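# Lay the towel flat beside a basket

## Task

Get the towel lying flat on the table as a single layer. Its edges must stay at least one finger's width inside the table edge, at least two fingers' width from the basket rim, and more than a hand's width from either arm's column. The basket must stay upright with all of its base on the table, no more than three fingers' width from its starting spot, and turned about as it was. At the end, release everything and move the grippers away. Nothing may depend on the robot holding it for the result to count.

## Robot and tools

Robot: two arms, left_arm and right_arm, each with a parallel gripper. The names are labels only and do not match the sides of any image. left_arm is mounted on the +y side.

Frame: every position is in one shared scene frame, in metres. The origin sits on the tabletop midway between the arms. +x points out over the table, +z points up. Orientations are quaternions written w first (qw, qx, qy, qz). In the gripper's own frame the fingers point along +z and close along y. The reported end_effector_position is the spot between the finger pads, roughly 1 cm behind the tips.

Row format (used by both motion tools): 16 numbers, the left arm's 8 followed by the right arm's 8. Each 8 is x, y, z, qw, qx, qy, qz, opening. x, y, z and the quaternion are an absolute pose in the scene frame, not an offset. Opening runs from -1 (closed) to +1 (fully open, 0.093 m). Always send both arms' parts. To keep an arm still, resend the exact pose from the last result from before it started holding, plus its intended opening. To keep a gripper's orientation fixed, repeat the same quaternion every time rather than copying a drifted reported one.

execute_actions(actions): actions is a list of up to 15 actions. Each action is a table of up to 15 rows, one row per control step of 1/30 s. A table with fewer rows keeps repeating its last row until 15 steps are used. An action is rejected for both arms if any target lies more than 0.6 m from that gripper's current position along any of the gripper's own axes. If any action is malformed, or the first one fails that check against the last reported state, the entire call is rejected and nothing moves. An empty list simply returns the current state and images.

Each step, the commanded pose is clipped to at most 70 mm and 16 degrees from the measured pose. Damped inverse kinematics then chases it, favouring position over orientation. Distant targets therefore need several actions. After an action ends, an arm only continues up to its last clipped pose. Joint friction can leave the gripper as much as about 31 mm short, so very small corrections may not register. Elbows cannot fully straighten.

move(target, speed, blocking): target is one 16-number row of absolute poses. Each gripper follows a straight line toward its pose, taking the shorter rotation. All paths finish at the same time, lasting between 0.5 and 10 s; anything longer is cut off at 10 s. speed is in m/s, from 0.002 to 0.5, default 0.25; the turn rate is capped at twice that value in rad/s. The opening is applied at the start. Paths do not avoid obstacles or the other arm. Grippers lag and can overshoot the speed, especially near full reach. With blocking=false you get a result after 0.5 s while motion goes on. Until a result shows the move has ended, new moves and execute_actions are refused, so call wait or stop first. The result includes a move: line with the ending (done, off_target, moving, held, fault), each gripper's distance to its pose, and which limits acted. limits=paced means the sent pose was clipped. limits=held means a check blocked some steps, and the arm may then surge. If only one arm is named in the ending, the other finished normally.

wait(seconds): from 0 to 10. Arms hold their last command and any running move continues. It returns early when the move finishes.

stop(): brakes the current move. Braking needs space, more at higher speed. The fingers keep going.

zoom_image(camera, region): camera is one of cam_head_left, cam_head_right, cam_high, cam_low, cam_left_wrist, cam_right_wrist, all 504x504. region is [x0, y0, x1, y1] in that image's pixels, with the origin at the top-left, no larger than 504 by 504.

finished_scene(scene): pass the current scene's number. It is final, and its result reports success. The goal must already hold with the robot released.

Reading results: a state line gives each gripper's position and quaternion, which can be somewhat off, more so at long reach. Hand target lines show what the controller is currently driving toward. A pose unreachable line means the clearance check altered or blocked that arm's command. grip_measured is the finger motor on the -1..+1 scale. The pads meet near -0.94, and each millimetre of object width adds about 0.0208. Each gripper has its own fixed offset of up to about 0.02. Because of a spring, the reading keeps moving past first contact. To keep a grip, keep sending the same closing number; going further below the object's width squeezes harder, up to about 50–62 N per pad, and less on parts thinner than about 5 mm. The Joint positions list ends with the opening in metres, which bottoms out at zero. Joint torques are raw drive outputs with offsets and noise. Joint ranges in rad: waist -2.618 to 3.054, shoulder 0 to 3.142, elbow 0 to 3.142, wrist pitch -1.571 to 1.571, wrist yaw -1.571 to 1.571, wrist roll -2.094 to 2.094.

Camera calibration gives intrinsics K, distortion and T_world_to_cam for each camera, which are useful for projecting scene points. Fixed cameras may be off by a few degrees and millimetres.

Avoid: knocking or placing anything off the table, which means failure. Also avoid arm-to-arm contact, fast impacts, and targets set deep past a contact, since they press hard. Avoid drops and slams. A held part may get brief tugs. Holding loads heats motors: MOTOR HOT appears at 75 °C. At 90 °C the arm stops for 10 s, and at 100 °C it goes limp and falls. Fault stops appear as FAULT lines. The simulation keeps running between replies while the robot holds its last command. Smooth, quick, low-effort motion is preferred.

Each tool is called after "Emit:" in YAML: its name, and indented under it one key for each argument.

## Session

Emit:
execute_actions:
  actions: []

Scene clock: 0.00 s.
left_arm: end_effector_position=(+0.0990, +0.5464, +0.3423) grip_measured=+1.000 end_effector_quat_wxyz=(+0.552, -0.154, +0.816, +0.075) | right_arm: end_effector_position=(+0.4380, -0.6958, +0.2993) grip_measured=+0.997 end_effector_quat_wxyz=(+0.650, -0.318, +0.611, -0.320)
Joint positions: left_arm=[ 1.533  1.121  1.384 -1.392  1.138  1.039  0.093] | right_arm=[-1.038  1.891  1.327  0.659 -1.017 -0.856  0.093]
Joint velocities: left_arm=[-0.012  0.002  0.037  0.007 -0.066 -0.051  0.   ] | right_arm=[-0.022  0.007  0.007  0.037  0.051 -0.022 -0.   ]
Joint torques (N m, as the arm reports them, + toward a larger angle): no reading
Motor temperatures (°C, as the motors report them): left_arm=[25 25 23 23 25 25] | right_arm=[26 23 26 27 23 25]
Hand target (left_arm): +0.099, +0.546, +0.342; +0.552, -0.154, +0.816, +0.075
Hand target (right_arm): +0.438, -0.696, +0.299; +0.650, -0.318, +0.611, -0.320

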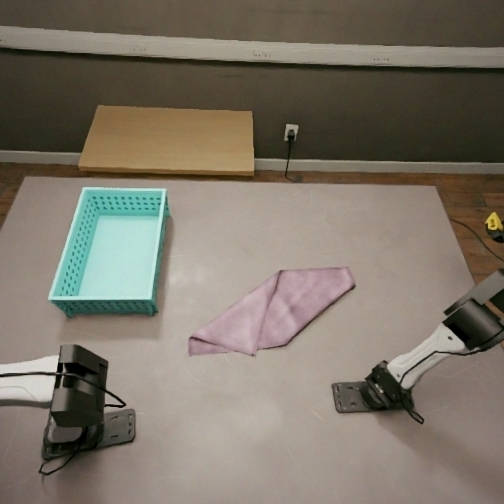

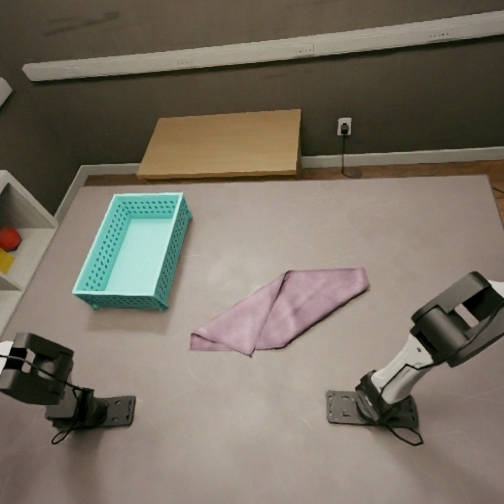

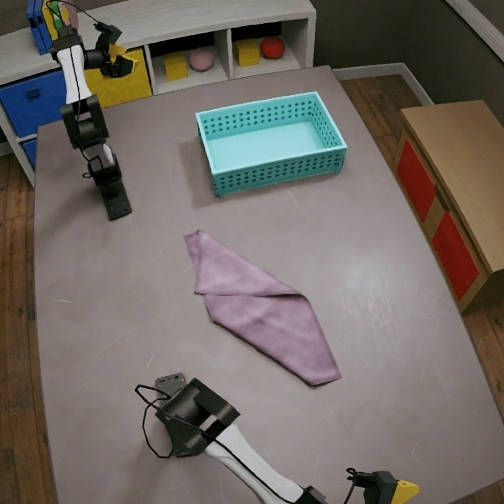

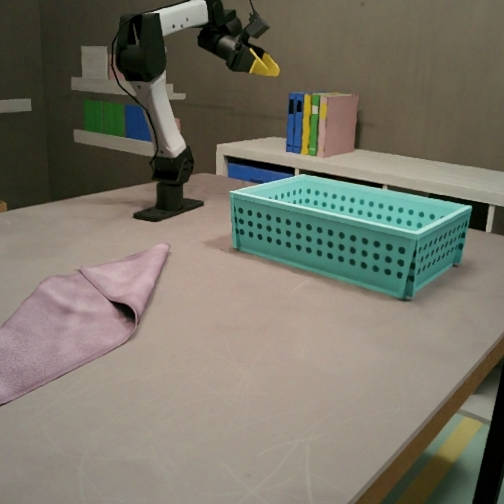

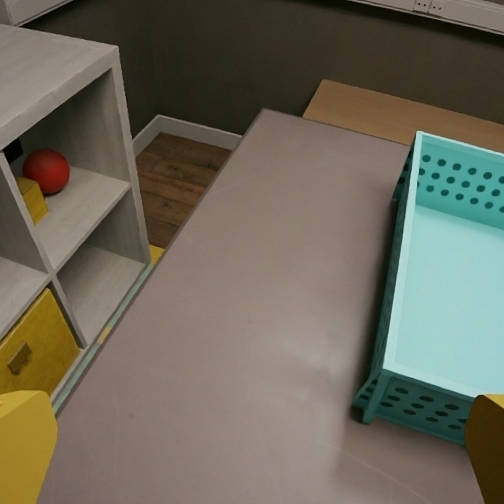

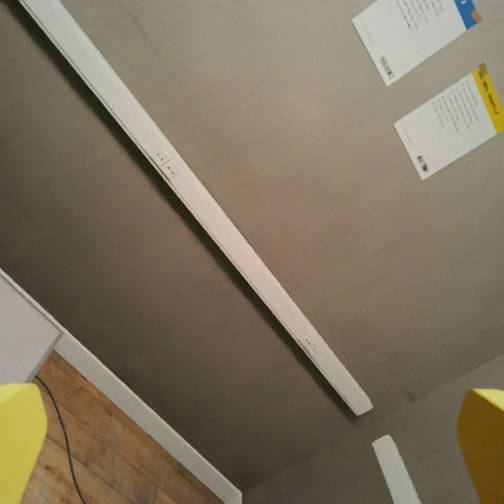

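Emit:
zoom_image:
  camera: "cam_head_left"
  region: [170, 230, 370, 380]

Emit:
zoom_image:
  camera: "cam_high"
  region: [170, 215, 360, 405]

Emit:
zoom_image:
  camera: "cam_low"
  region: [0, 230, 200, 420]

Region (170, 230, 370, 380) of cam_head_left's 504x504 image, scaled by 2.520, with more detail than that image has; it fills the top 378 rows of this view, and the rest is white.

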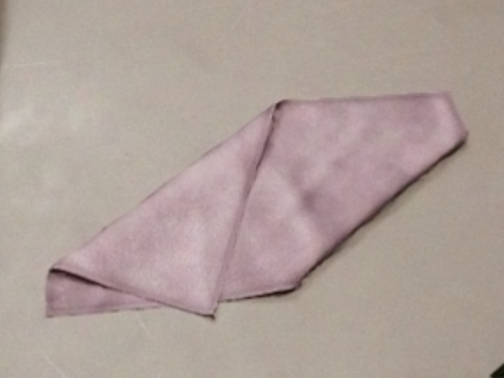

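Region (170, 215, 360, 405) of cam_high's 504x504 image, scaled by 2.653, with more detail than that image has.

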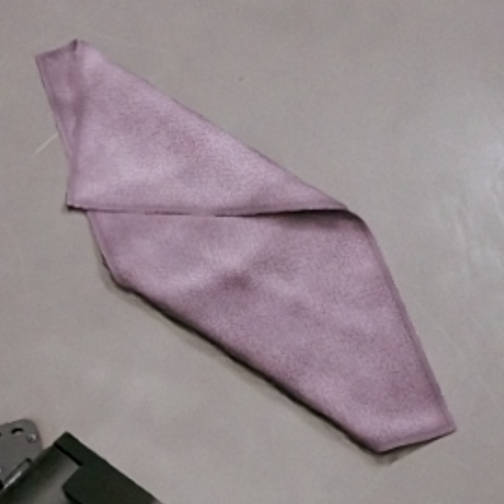

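Region (0, 230, 200, 420) of cam_low's 504x504 image, scaled by 2.520, with more detail than that image has; it fills the top 479 rows of this view, and the rest is white.

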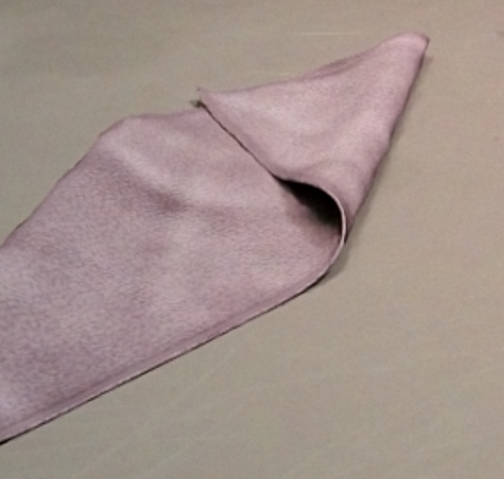

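Emit:
move:
  target: [0.13,-0.05,0.16,0,0.2,0.98,0,1, 0.40,-0.36,0.16,0,-0.707,0.707,0,1]
  speed: 0.3

Scene clock: 88.83 s.
left_arm: end_effector_position=(+0.1415, -0.0557, +0.1582) grip_measured=+1.000 end_effector_quat_wxyz=(+0.012, +0.193, +0.980, -0.037) | right_arm: end_effector_position=(+0.3933, -0.3582, +0.1649) grip_measured=+0.997 end_effector_quat_wxyz=(-0.003, +0.707, -0.707, +0.003)
Joint positions: left_arm=[-1.318  2.18   2.221 -1.536  0.023 -0.767  0.093] | right_arm=[-0.064  1.872  1.798 -1.487 -0.001 -1.595  0.093]
Joint velocities: left_arm=[-0.002  0.017  0.002 -0.007  0.051  0.007  0.   ] | right_arm=[-0.012 -0.007 -0.012 -0.081  0.007  0.051 -0.   ]
Joint torques (N m, as the arm reports them, + toward a larger angle): left_arm=[ -0.8  -11.58   8.93   0.32   0.1   -0.1 ] | right_arm=[ 0.64 -8.21  8.64  0.18 -0.01  0.09]
Motor temperatures (°C, as the motors report them): left_arm=[25 26 30 25 26 25] | right_arm=[26 37 34 33 23 25]
Hand target (left_arm): +0.136, -0.056, +0.157; +0.003, +0.195, +0.980, -0.033
Hand target (right_arm): +0.394, -0.359, +0.163; +0.006, +0.706, -0.708, +0.001
Off the commanded pose (left_arm): 0.013 m, 5 deg.
Off the commanded pose (right_arm): 0.009 m, 1 deg.
joint sent to its limit (left arm) — the command would take joint 4 (wrist pitch) past its lower limit, so that joint was sent only as far as its limit.
move: off_target (left_arm); limits=paced
camera_calibration (this result's frames):
cam_left_wrist: T_world_to_cam=[[-0.381896, -0.92139, 0.0720824, -0.00846204], [-0.839926, 0.378554, 0.388873, 0.117651], [-0.385591, 0.0879653, -0.918467, 0.286159], [0, 0, 0, 1]] pos_world=[0.205926, -0.077506, 0.217687]
cam_right_wrist: T_world_to_cam=[[0.999785, 0.0207211, 0.000404968, -0.386105], [0.0186115, -0.906255, 0.422321, -0.359182], [0.00911793, -0.422222, -0.906446, 0.0769583], [0, 0, 0, 1]] pos_world=[0.392005, -0.285017, 0.221605]

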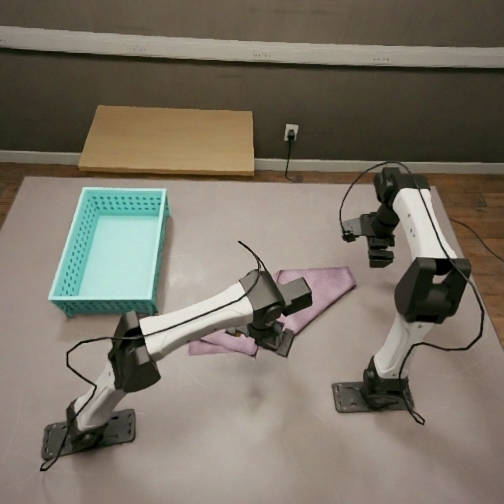

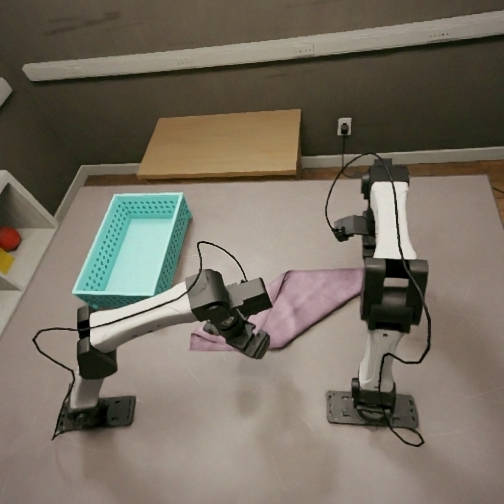

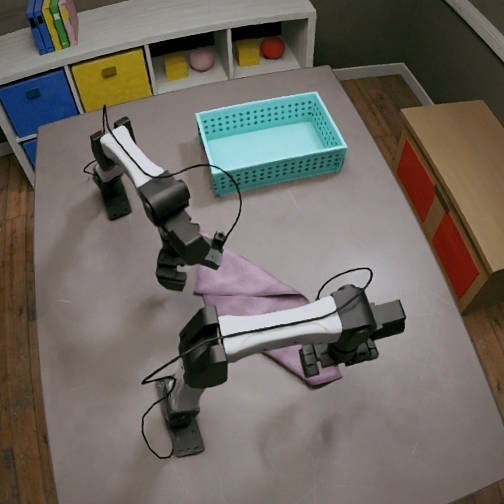

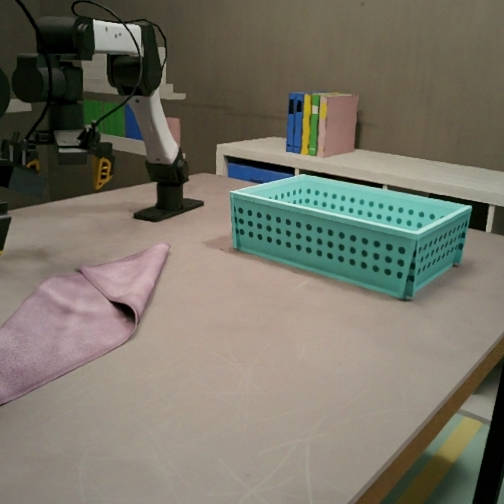

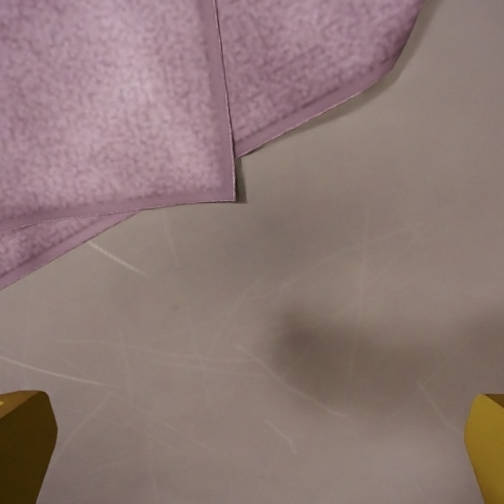

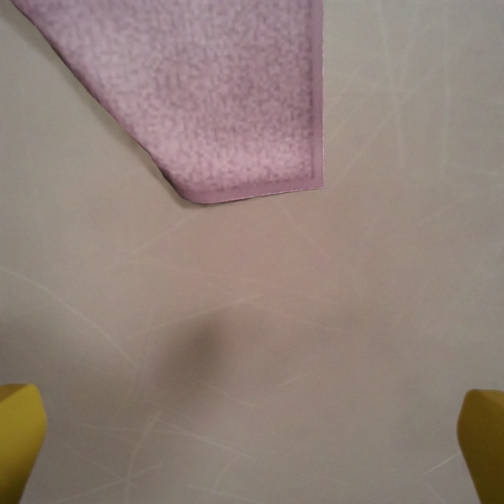

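Emit:
zoom_image:
  camera: "cam_low"
  region: [0, 120, 140, 260]

Region (0, 120, 140, 260) of cam_low's 504x504 image, scaled by 3.600, with more detail than that image has.

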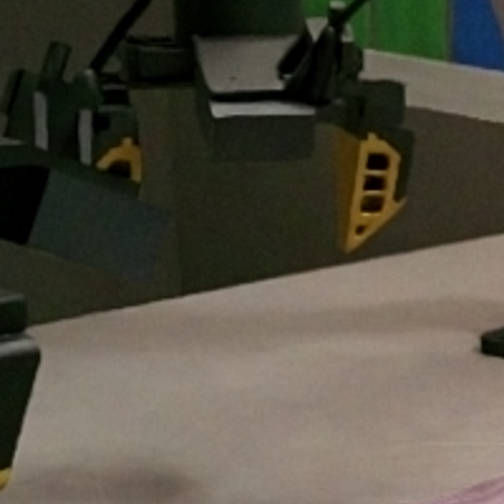

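Emit:
move:
  target: [0.129,-0.041,0.05,0.280,0.770,0.539,0.196,-0.11, 0.413,-0.370,0.05,0.030,0.082,0.936,0.341,-0.11]
  speed: 0.25

Scene clock: 159.43 s.
left_arm: end_effector_position=(+0.1311, -0.0432, +0.0464) grip_measured=-0.107 end_effector_quat_wxyz=(+0.271, +0.769, +0.546, +0.191) | right_arm: end_effector_position=(+0.4164, -0.3691, +0.0573) grip_measured=-0.107 end_effector_quat_wxyz=(+0.038, +0.072, +0.938, +0.336)
Joint positions: left_arm=[-1.561  1.893  1.169 -0.472 -0.577  0.621  0.04 ] | right_arm=[-0.38   2.066  1.481 -1.11  -0.681 -0.23   0.04 ]
Joint velocities: left_arm=[ 0.007 -0.002 -0.002 -0.022 -0.007 -0.022 -0.   ] | right_arm=[-0.022  0.002  0.017  0.066 -0.022 -0.007 -0.   ]
Joint torques (N m, as the arm reports them, + toward a larger angle): left_arm=[ -0.85 -11.41   5.96   1.31  -0.36   0.04] | right_arm=[ -0.1  -10.56   5.35   0.19  -0.52   0.01]
Motor temperatures (°C, as the motors report them): left_arm=[25 42 33 24 26 25] | right_arm=[26 34 36 30 23 25]
Hand target (left_arm): +0.128, -0.043, +0.050; +0.279, +0.772, +0.538, +0.191
Hand target (right_arm): +0.412, -0.369, +0.051; +0.031, +0.082, +0.935, +0.343
Off the commanded pose (left_arm): 0.005 m, 1 deg.
Off the commanded pose (right_arm): 0.008 m, 2 deg.
move: done
camera_calibration (this result's frames):
cam_left_wrist: T_world_to_cam=[[-0.737975, 0.259404, -0.622979, 0.137004], [0.0513485, 0.942075, 0.331447, 0.0578099], [0.672872, 0.212611, -0.708548, 0.0352729], [0, 0, 0, 1]] pos_world=[0.0744027, -0.0975, 0.0911819]
cam_right_wrist: T_world_to_cam=[[-0.0890916, -0.760959, -0.642654, -0.207247], [-0.946736, -0.135756, 0.291994, 0.369759], [-0.309439, 0.634438, -0.708333, 0.485918], [0, 0, 0, 1]] pos_world=[0.481962, -0.415795, 0.103036]

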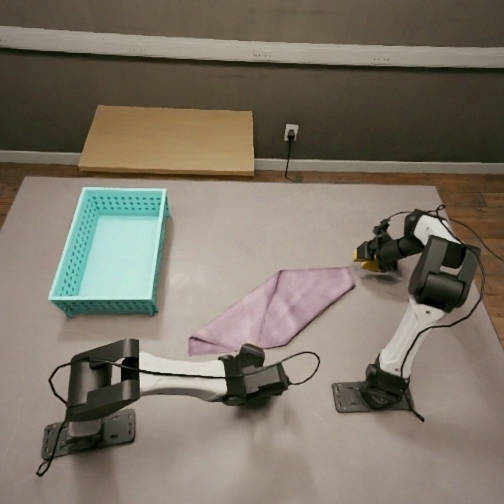

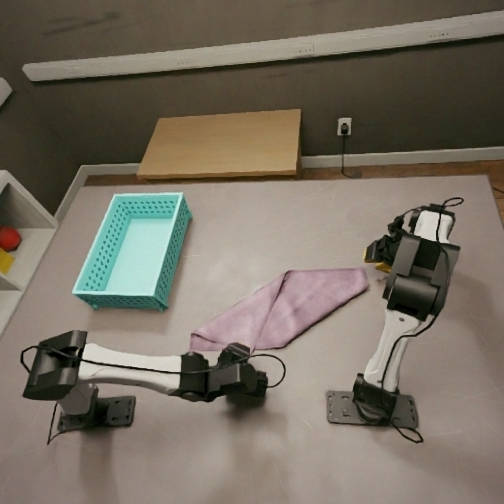

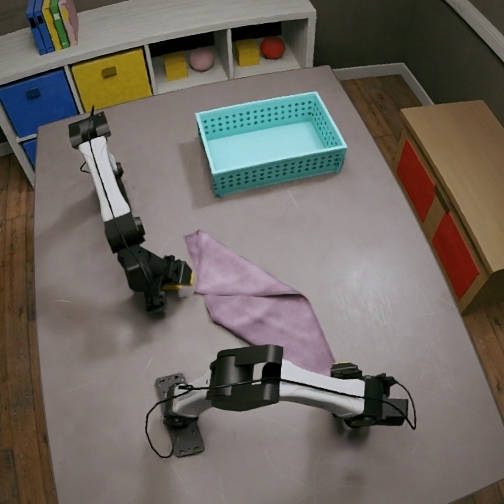

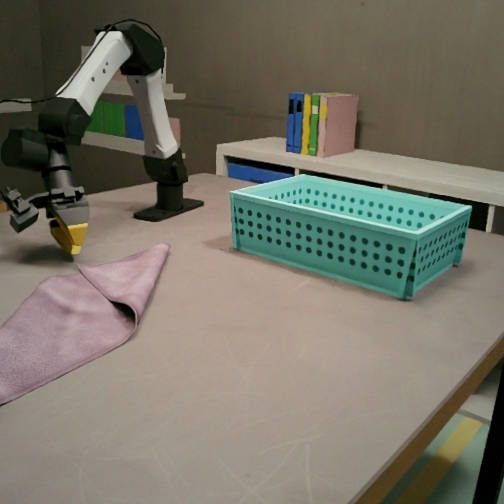

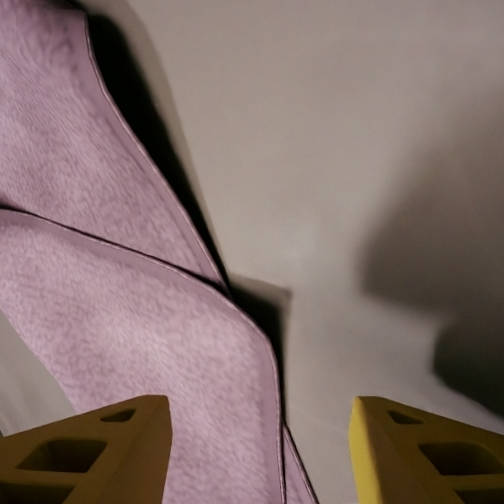

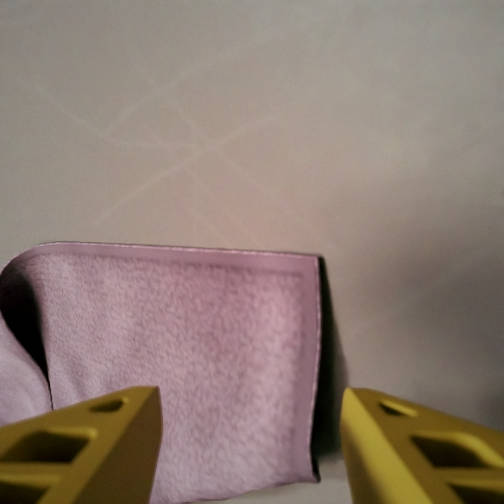

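Emit:
move:
  target: [0.130,-0.033,0.026,0.280,0.770,0.539,0.196,-0.11, 0.422,-0.372,0.022,0.030,0.082,0.936,0.341,-0.11]
  speed: 0.05

Scene clock: 170.77 s.
left_arm: end_effector_position=(+0.1308, -0.0359, +0.0296) grip_measured=-0.107 end_effector_quat_wxyz=(+0.280, +0.767, +0.545, +0.191) | right_arm: end_effector_position=(+0.4277, -0.3730, +0.0340) grip_measured=-0.107 end_effector_quat_wxyz=(+0.044, +0.072, +0.939, +0.335)
Joint positions: left_arm=[-1.561  1.893  1.082 -0.364 -0.584  0.627  0.04 ] | right_arm=[-0.38   2.128  1.48  -1.03  -0.681 -0.224  0.04 ]
Joint velocities: left_arm=[-0.002  0.002  0.002 -0.007 -0.037 -0.066 -0.   ] | right_arm=[0.007 0.002 0.002 0.037 0.022 0.022 0.   ]
Joint torques (N m, as the arm reports them, + toward a larger angle): left_arm=[-0.47 -9.57  5.84  1.34 -0.37  0.03] | right_arm=[ 0.16 -9.9   5.18  0.2  -0.49  0.01]
Motor temperatures (°C, as the motors report them): left_arm=[25 43 33 25 26 26] | right_arm=[26 36 35 30 23 25]
Hand target (left_arm): +0.130, -0.033, +0.026; +0.280, +0.770, +0.539, +0.196
Hand target (right_arm): +0.421, -0.372, +0.022; +0.030, +0.082, +0.936, +0.341
Off the commanded pose (left_arm): 0.005 m, 1 deg.
Off the commanded pose (right_arm): 0.013 m, 2 deg.
move: off_target (right_arm)
camera_calibration (this result's frames):
cam_left_wrist: T_world_to_cam=[[-0.730597, 0.251065, -0.634977, 0.123558], [0.0495377, 0.946986, 0.317433, 0.0573141], [0.68101, 0.20046, -0.704302, 0.0204355], [0, 0, 0, 1]] pos_world=[0.0735151, -0.0893932, 0.0746558]
cam_right_wrist: T_world_to_cam=[[-0.0846928, -0.763494, -0.640238, -0.227096], [-0.950949, -0.12993, 0.280738, 0.391017], [-0.297527, 0.63261, -0.71504, 0.469839], [0, 0, 0, 1]] pos_world=[0.492394, -0.419806, 0.0807849]

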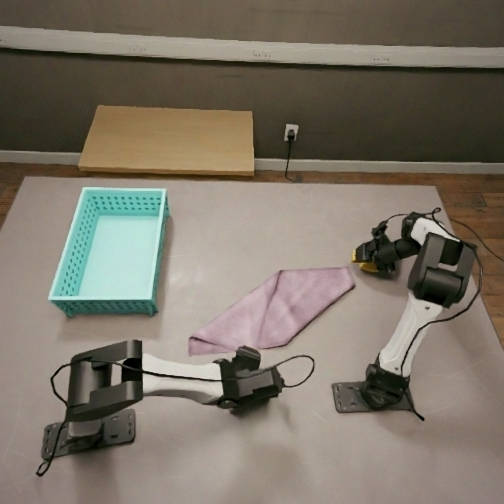

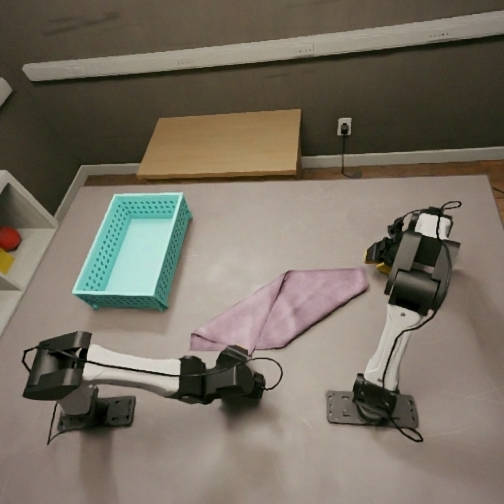

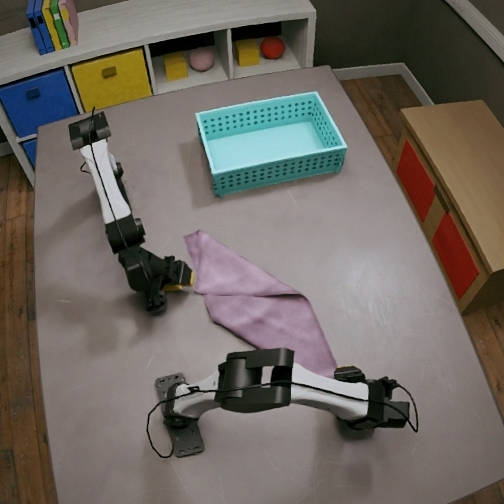

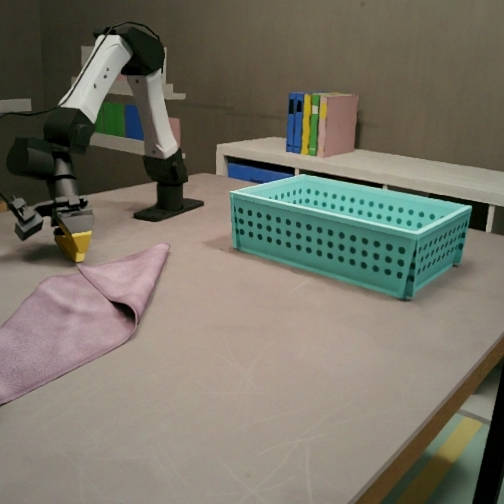

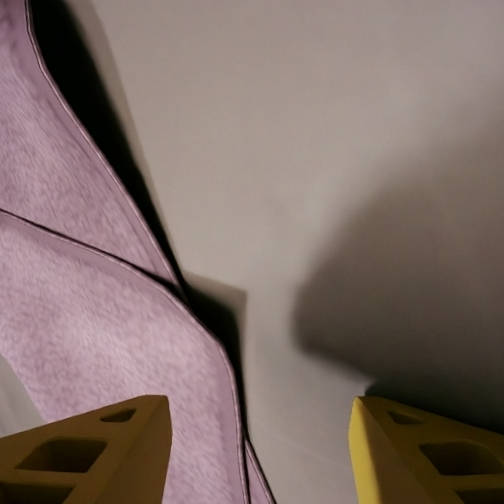

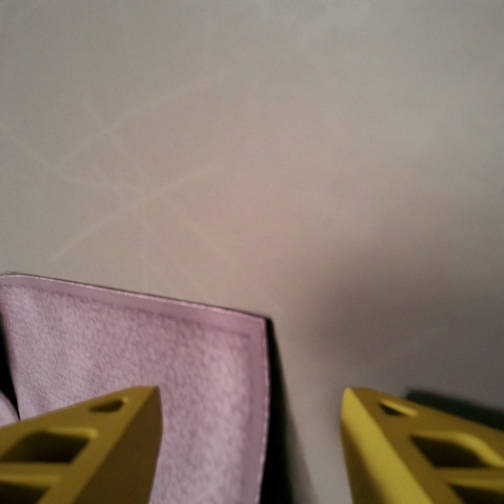

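Emit:
move:
  target: [0.150,-0.036,0.022,0.280,0.770,0.539,0.196,-0.11, 0.418,-0.372,0.004,0.030,0.082,0.936,0.341,-0.11]
  speed: 0.04

Scene clock: 186.80 s.
left_arm: end_effector_position=(+0.1477, -0.0384, +0.0335) grip_measured=-0.107 end_effector_quat_wxyz=(+0.291, +0.765, +0.541, +0.194) | right_arm: end_effector_position=(+0.4248, -0.3721, +0.0210) grip_measured=-0.107 end_effector_quat_wxyz=(+0.045, +0.074, +0.937, +0.337)
Joint positions: left_arm=[-1.52   1.893  1.082 -0.316 -0.58   0.687  0.04 ] | right_arm=[-0.382  2.139  1.438 -0.977 -0.687 -0.224  0.04 ]
Joint velocities: left_arm=[ 0.007  0.002 -0.002 -0.007  0.066  0.051  0.001] | right_arm=[ 0.002  0.007 -0.012 -0.081 -0.022  0.037 -0.001]
Joint torques (N m, as the arm reports them, + toward a larger angle): left_arm=[ 0.56 -7.96  6.76  1.43 -0.22  0.03] | right_arm=[ 0.09 -9.3   4.62  0.34 -0.41 -0.05]
Motor temperatures (°C, as the motors report them): left_arm=[25 42 32 26 26 26] | right_arm=[26 37 34 29 23 25]
Hand target (left_arm): +0.150, -0.036, +0.022; +0.280, +0.770, +0.539, +0.197
Hand target (right_arm): +0.417, -0.372, +0.005; +0.030, +0.082, +0.936, +0.341
Off the commanded pose (left_arm): 0.012 m, 1 deg.
Off the commanded pose (right_arm): 0.018 m, 2 deg.
move: off_target (left_arm, right_arm)
camera_calibration (this result's frames):
cam_left_wrist: T_world_to_cam=[[-0.716363, 0.247903, -0.652202, 0.137404], [0.048934, 0.950301, 0.307463, 0.0581788], [0.696009, 0.18834, -0.692892, 0.00910068], [0, 0, 0, 1]] pos_world=[0.0892503, -0.0910644, 0.0780333]
cam_right_wrist: T_world_to_cam=[[-0.0862881, -0.759661, -0.644569, -0.232783], [-0.951727, -0.128441, 0.278782, 0.392993], [-0.294569, 0.637509, -0.711907, 0.459596], [0, 0, 0, 1]] pos_world=[0.489318, -0.419357, 0.067585]

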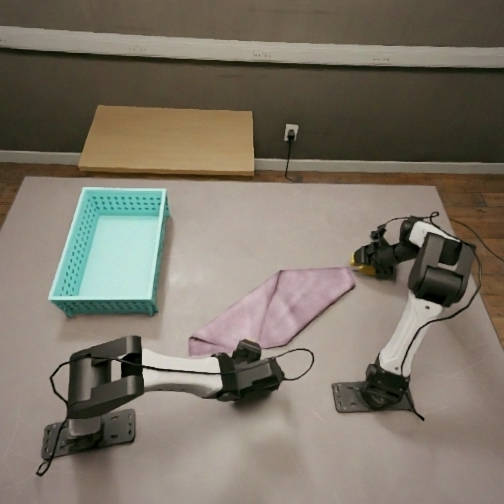

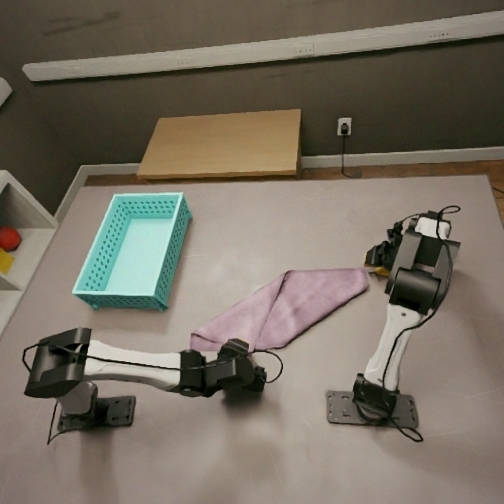

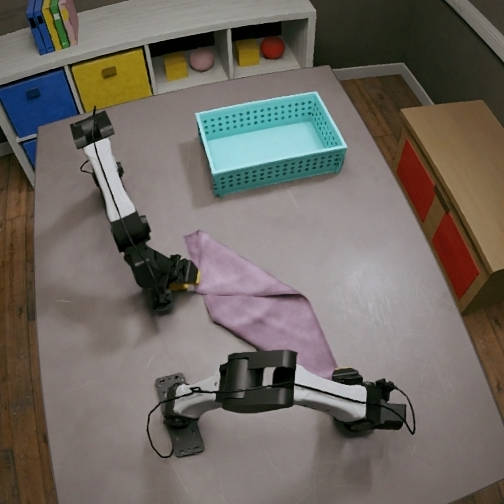

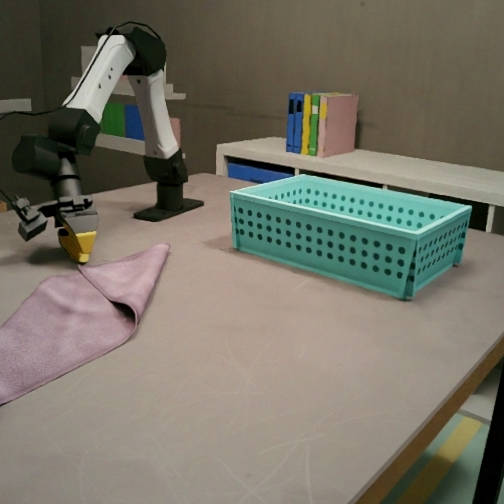

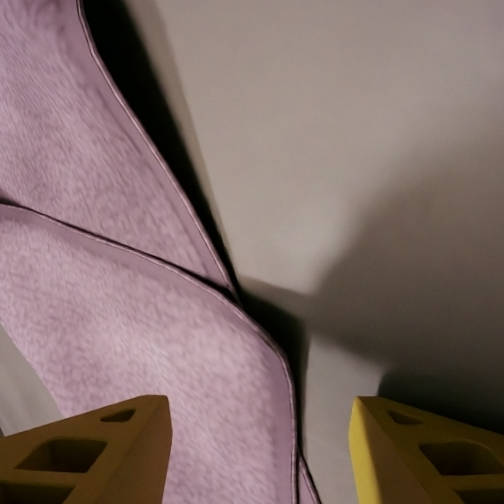

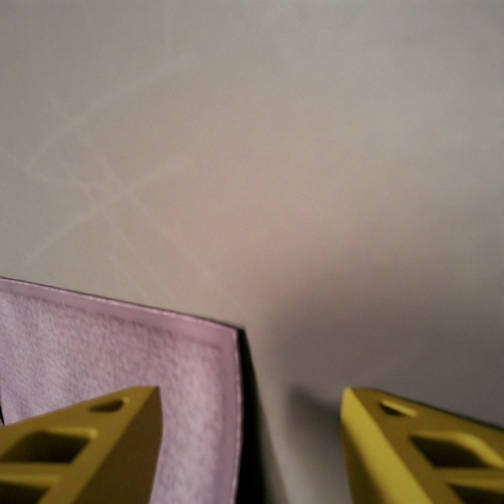

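Emit:
move:
  target: [0.150,-0.038,0.006,0.280,0.770,0.539,0.196,-0.11, 0.420,-0.340,0.002,0.030,0.082,0.936,0.341,-0.11]
  speed: 0.03

Scene clock: 206.77 s.
left_arm: end_effector_position=(+0.1487, -0.0423, +0.0288) grip_measured=-0.107 end_effector_quat_wxyz=(+0.295, +0.763, +0.541, +0.193) | right_arm: end_effector_position=(+0.4293, -0.3595, +0.0199) grip_measured=-0.107 end_effector_quat_wxyz=(+0.055, +0.090, +0.937, +0.333)
Joint positions: left_arm=[-1.52   1.913  1.082 -0.287 -0.581  0.69   0.04 ] | right_arm=[-0.346  2.104  1.383 -0.886 -0.687 -0.127  0.04 ]
Joint velocities: left_arm=[ 0.002  0.012 -0.007 -0.007 -0.022 -0.022 -0.001] | right_arm=[ 0.002 -0.022 -0.002  0.095  0.007  0.095  0.   ]
Joint torques (N m, as the arm reports them, + toward a larger angle): left_arm=[ 0.43 -6.46  5.36  1.72 -0.16 -0.01] | right_arm=[ 3.07 -9.55  3.38  0.52 -0.5  -0.02]
Motor temperatures (°C, as the motors report them): left_arm=[25 39 32 27 26 26] | right_arm=[26 37 33 29 23 25]
Hand target (left_arm): +0.150, -0.037, +0.007; +0.280, +0.770, +0.539, +0.196
Hand target (right_arm): +0.418, -0.341, +0.003; +0.029, +0.082, +0.936, +0.340
Off the commanded pose (left_arm): 0.023 m, 2 deg.
Off the commanded pose (right_arm): 0.028 m, 3 deg.
move: off_target (left_arm, right_arm)
camera_calibration (this result's frames):
cam_left_wrist: T_world_to_cam=[[-0.713537, 0.243858, -0.65681, 0.135538], [0.0492367, 0.952607, 0.300192, 0.0635711], [0.698886, 0.181859, -0.691727, 0.00509727], [0, 0, 0, 1]] pos_world=[0.0900187, -0.0945372, 0.0734649]
cam_right_wrist: T_world_to_cam=[[-0.110368, -0.761343, -0.638886, -0.213837], [-0.957728, -0.0903531, 0.273119, 0.415583], [-0.265663, 0.642022, -0.719187, 0.441469], [0, 0, 0, 1]] pos_world=[0.491696, -0.408687, 0.0673779]

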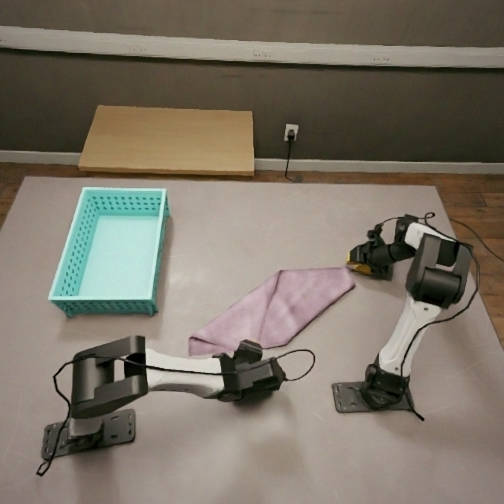

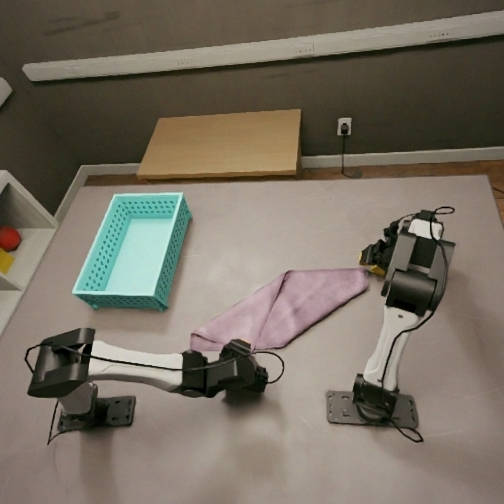

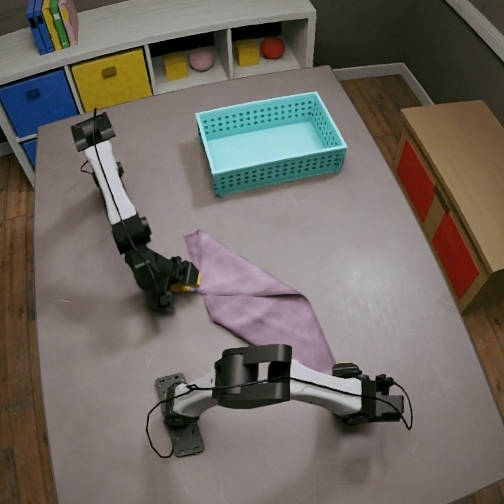

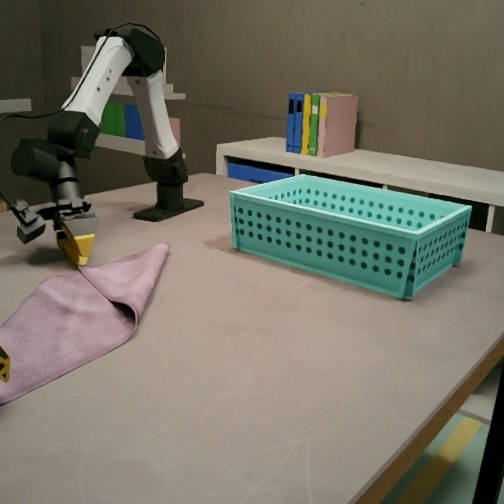

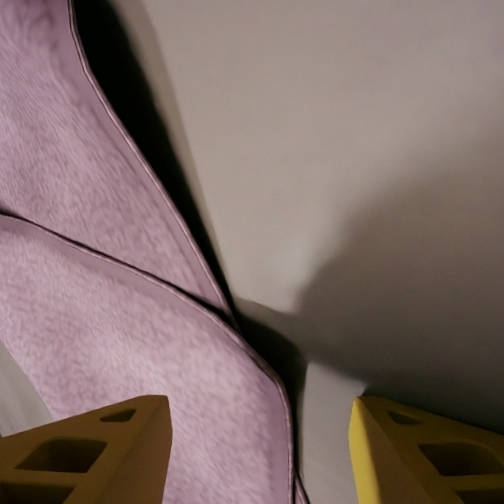

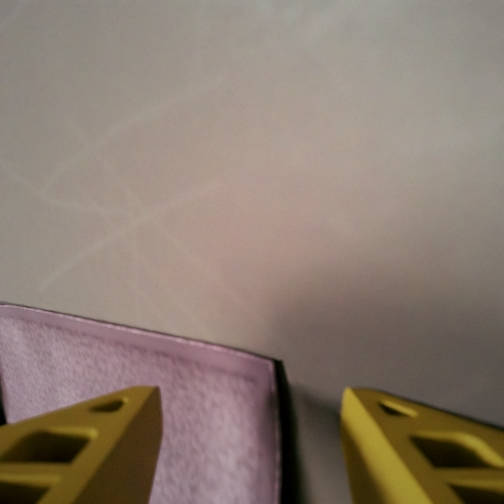

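Emit:
move:
  target: [0.176,-0.042,0.016,0.280,0.770,0.539,0.196,-0.11, 0.414,-0.325,0.012,0.030,0.082,0.936,0.341,-0.11]
  speed: 0.03

Scene clock: 212.67 s.
left_arm: end_effector_position=(+0.1674, -0.0436, +0.0292) grip_measured=-0.107 end_effector_quat_wxyz=(+0.293, +0.768, +0.538, +0.188) | right_arm: end_effector_position=(+0.4272, -0.3381, +0.0206) grip_measured=-0.107 end_effector_quat_wxyz=(+0.056, +0.080, +0.938, +0.332)
Joint positions: left_arm=[-1.464  1.921  1.096 -0.259 -0.542  0.757  0.04 ] | right_arm=[-0.292  2.069  1.331 -0.831 -0.686 -0.08   0.04 ]
Joint velocities: left_arm=[-0.017 -0.007  0.002 -0.007  0.066 -0.007  0.   ] | right_arm=[ 0.012 -0.027 -0.002 -0.066  0.066  0.022 -0.   ]
Joint torques (N m, as the arm reports them, + toward a larger angle): left_arm=[ 1.29 -6.79  8.63  1.48 -0.27  0.03] | right_arm=[  1.9  -10.82   4.3    0.32  -0.52   0.06]
Motor temperatures (°C, as the motors report them): left_arm=[25 39 32 28 26 26] | right_arm=[26 37 32 29 23 25]
Hand target (left_arm): +0.176, -0.041, +0.016; +0.281, +0.770, +0.539, +0.197
Hand target (right_arm): +0.414, -0.326, +0.013; +0.030, +0.082, +0.936, +0.340
Off the commanded pose (left_arm): 0.016 m, 2 deg.
Off the commanded pose (right_arm): 0.020 m, 3 deg.
move: off_target (left_arm, right_arm)
camera_calibration (this result's frames):
cam_left_wrist: T_world_to_cam=[[-0.716685, 0.253491, -0.649696, 0.150202], [0.0641852, 0.951623, 0.300489, 0.0611927], [0.694437, 0.173655, -0.698284, -0.00682953], [0, 0, 0, 1]] pos_world=[0.108462, -0.0951211, 0.0744289]
cam_right_wrist: T_world_to_cam=[[-0.0920164, -0.765247, -0.637126, -0.206595], [-0.958201, -0.106021, 0.265728, 0.410371], [-0.270896, 0.634946, -0.723505, 0.427607], [0, 0, 0, 1]] pos_world=[0.490045, -0.386096, 0.0687009]

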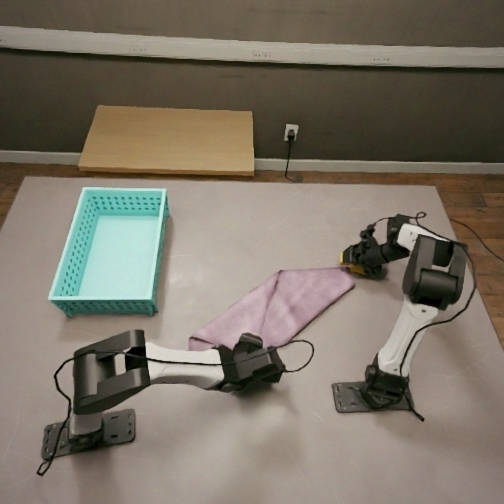

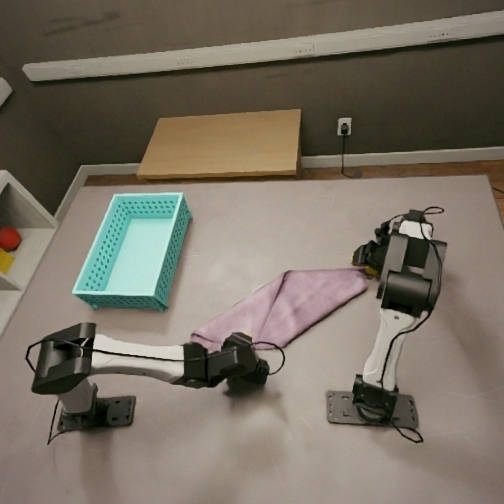

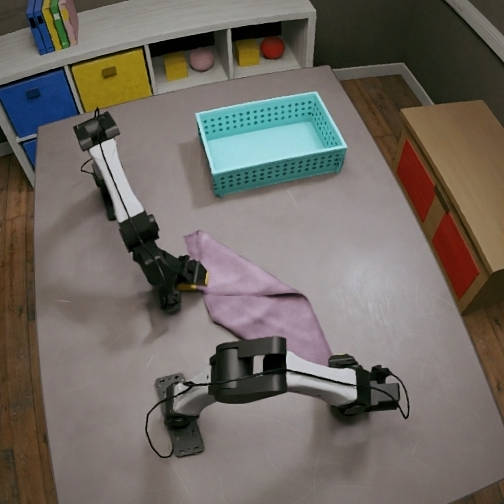

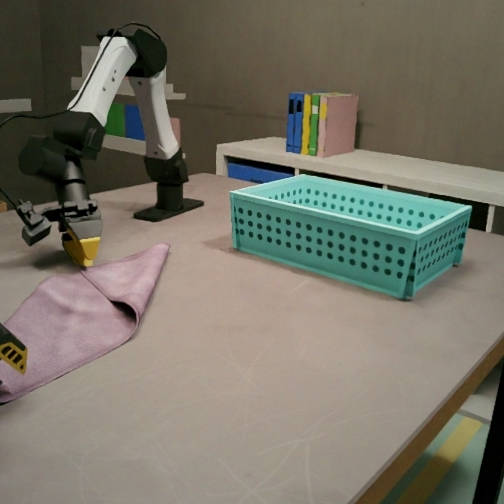

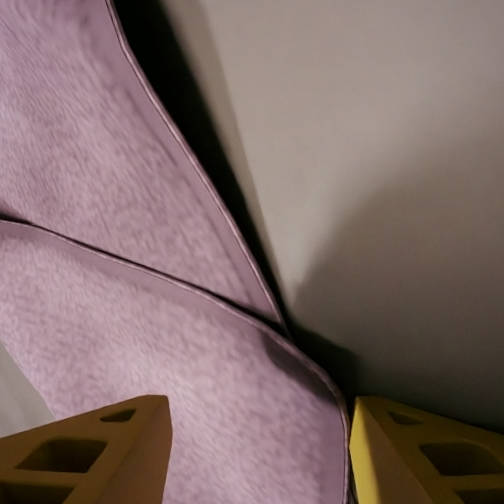

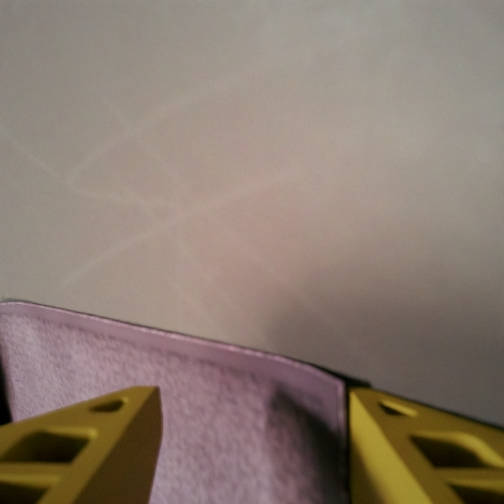

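Both at the hems. Advance a bit more.

Emit:
move:
  target: [0.188,-0.046,0.016,0.280,0.770,0.539,0.196,-0.11, 0.414,-0.309,0.012,0.030,0.082,0.936,0.341,-0.11]
  speed: 0.02

Emit:
zoom_image:
  camera: "cam_low"
  region: [0, 220, 180, 420]

Scene clock: 219.60 s.
left_arm: end_effector_position=(+0.1787, -0.0470, +0.0295) grip_measured=-0.107 end_effector_quat_wxyz=(+0.292, +0.769, +0.536, +0.191) | right_arm: end_effector_position=(+0.4275, -0.3221, +0.0205) grip_measured=-0.107 end_effector_quat_wxyz=(+0.056, +0.081, +0.938, +0.332)
Joint positions: left_arm=[-1.437  1.942  1.126 -0.258 -0.533  0.788  0.04 ] | right_arm=[-0.249  2.05   1.3   -0.784 -0.686 -0.023  0.04 ]
Joint velocities: left_arm=[-0.032 -0.007 -0.002  0.037  0.007 -0.007  0.   ] | right_arm=[-0.007 -0.012 -0.007 -0.022  0.007  0.007 -0.   ]
Joint torques (N m, as the arm reports them, + toward a larger angle): left_arm=[ 1.37 -7.05  8.64  1.54 -0.19  0.04] | right_arm=[  2.04 -10.64   4.18   0.38  -0.53   0.02]
Motor temperatures (°C, as the motors report them): left_arm=[25 38 32 28 26 26] | right_arm=[26 38 32 29 23 25]
Hand target (left_arm): +0.188, -0.045, +0.016; +0.281, +0.770, +0.539, +0.196
Hand target (right_arm): +0.414, -0.310, +0.012; +0.030, +0.082, +0.936, +0.340
Off the commanded pose (left_arm): 0.016 m, 2 deg.
Off the commanded pose (right_arm): 0.021 m, 3 deg.
move: off_target (left_arm, right_arm)
camera_calibration (this result's frames):
cam_left_wrist: T_world_to_cam=[[-0.714551, 0.258746, -0.649975, 0.159248], [0.0646863, 0.949545, 0.306887, 0.0632952], [0.696586, 0.177242, -0.695236, -0.0142275], [0, 0, 0, 1]] pos_world=[0.119607, -0.0987846, 0.074191]
cam_right_wrist: T_world_to_cam=[[-0.0939432, -0.764383, -0.637882, -0.193307], [-0.958081, -0.104774, 0.266652, 0.412738], [-0.270658, 0.636193, -0.722498, 0.417762], [0, 0, 0, 1]] pos_world=[0.490347, -0.370293, 0.0684676]

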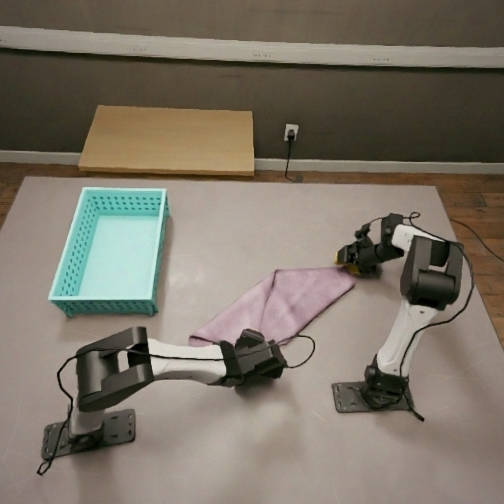

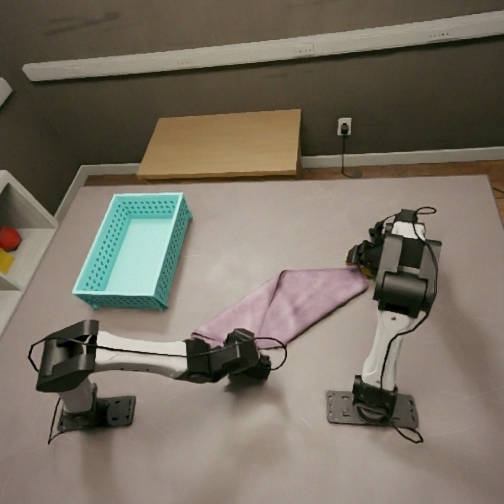

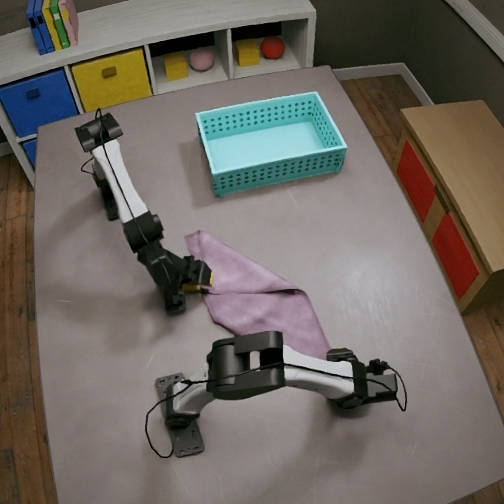

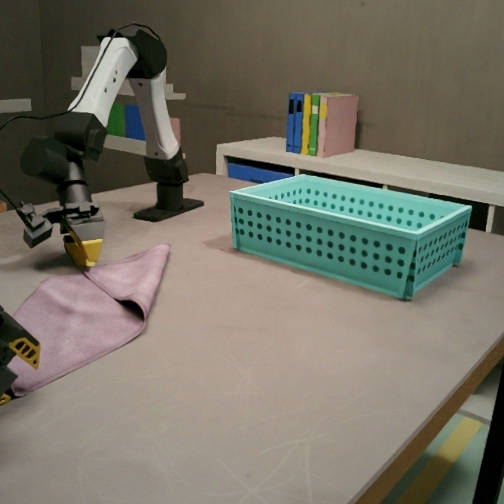

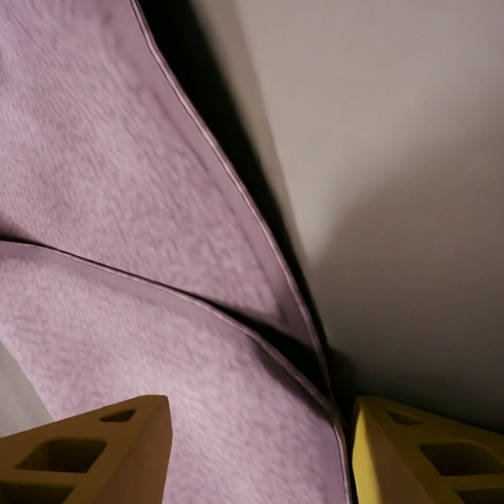

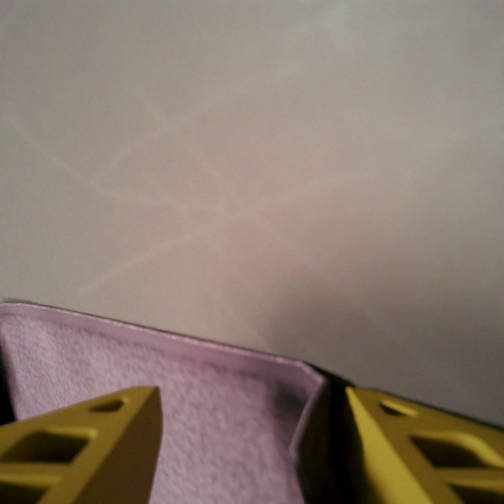

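Region (0, 220, 180, 420) of cam_low's 504x504 image, scaled by 2.520, with more detail than that image has; it fills the left 454 columns of this view, and the rest is white.

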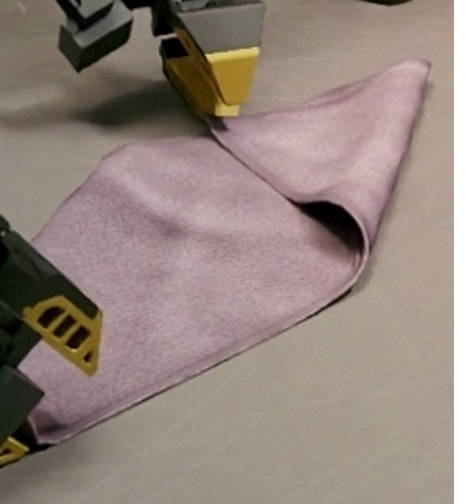

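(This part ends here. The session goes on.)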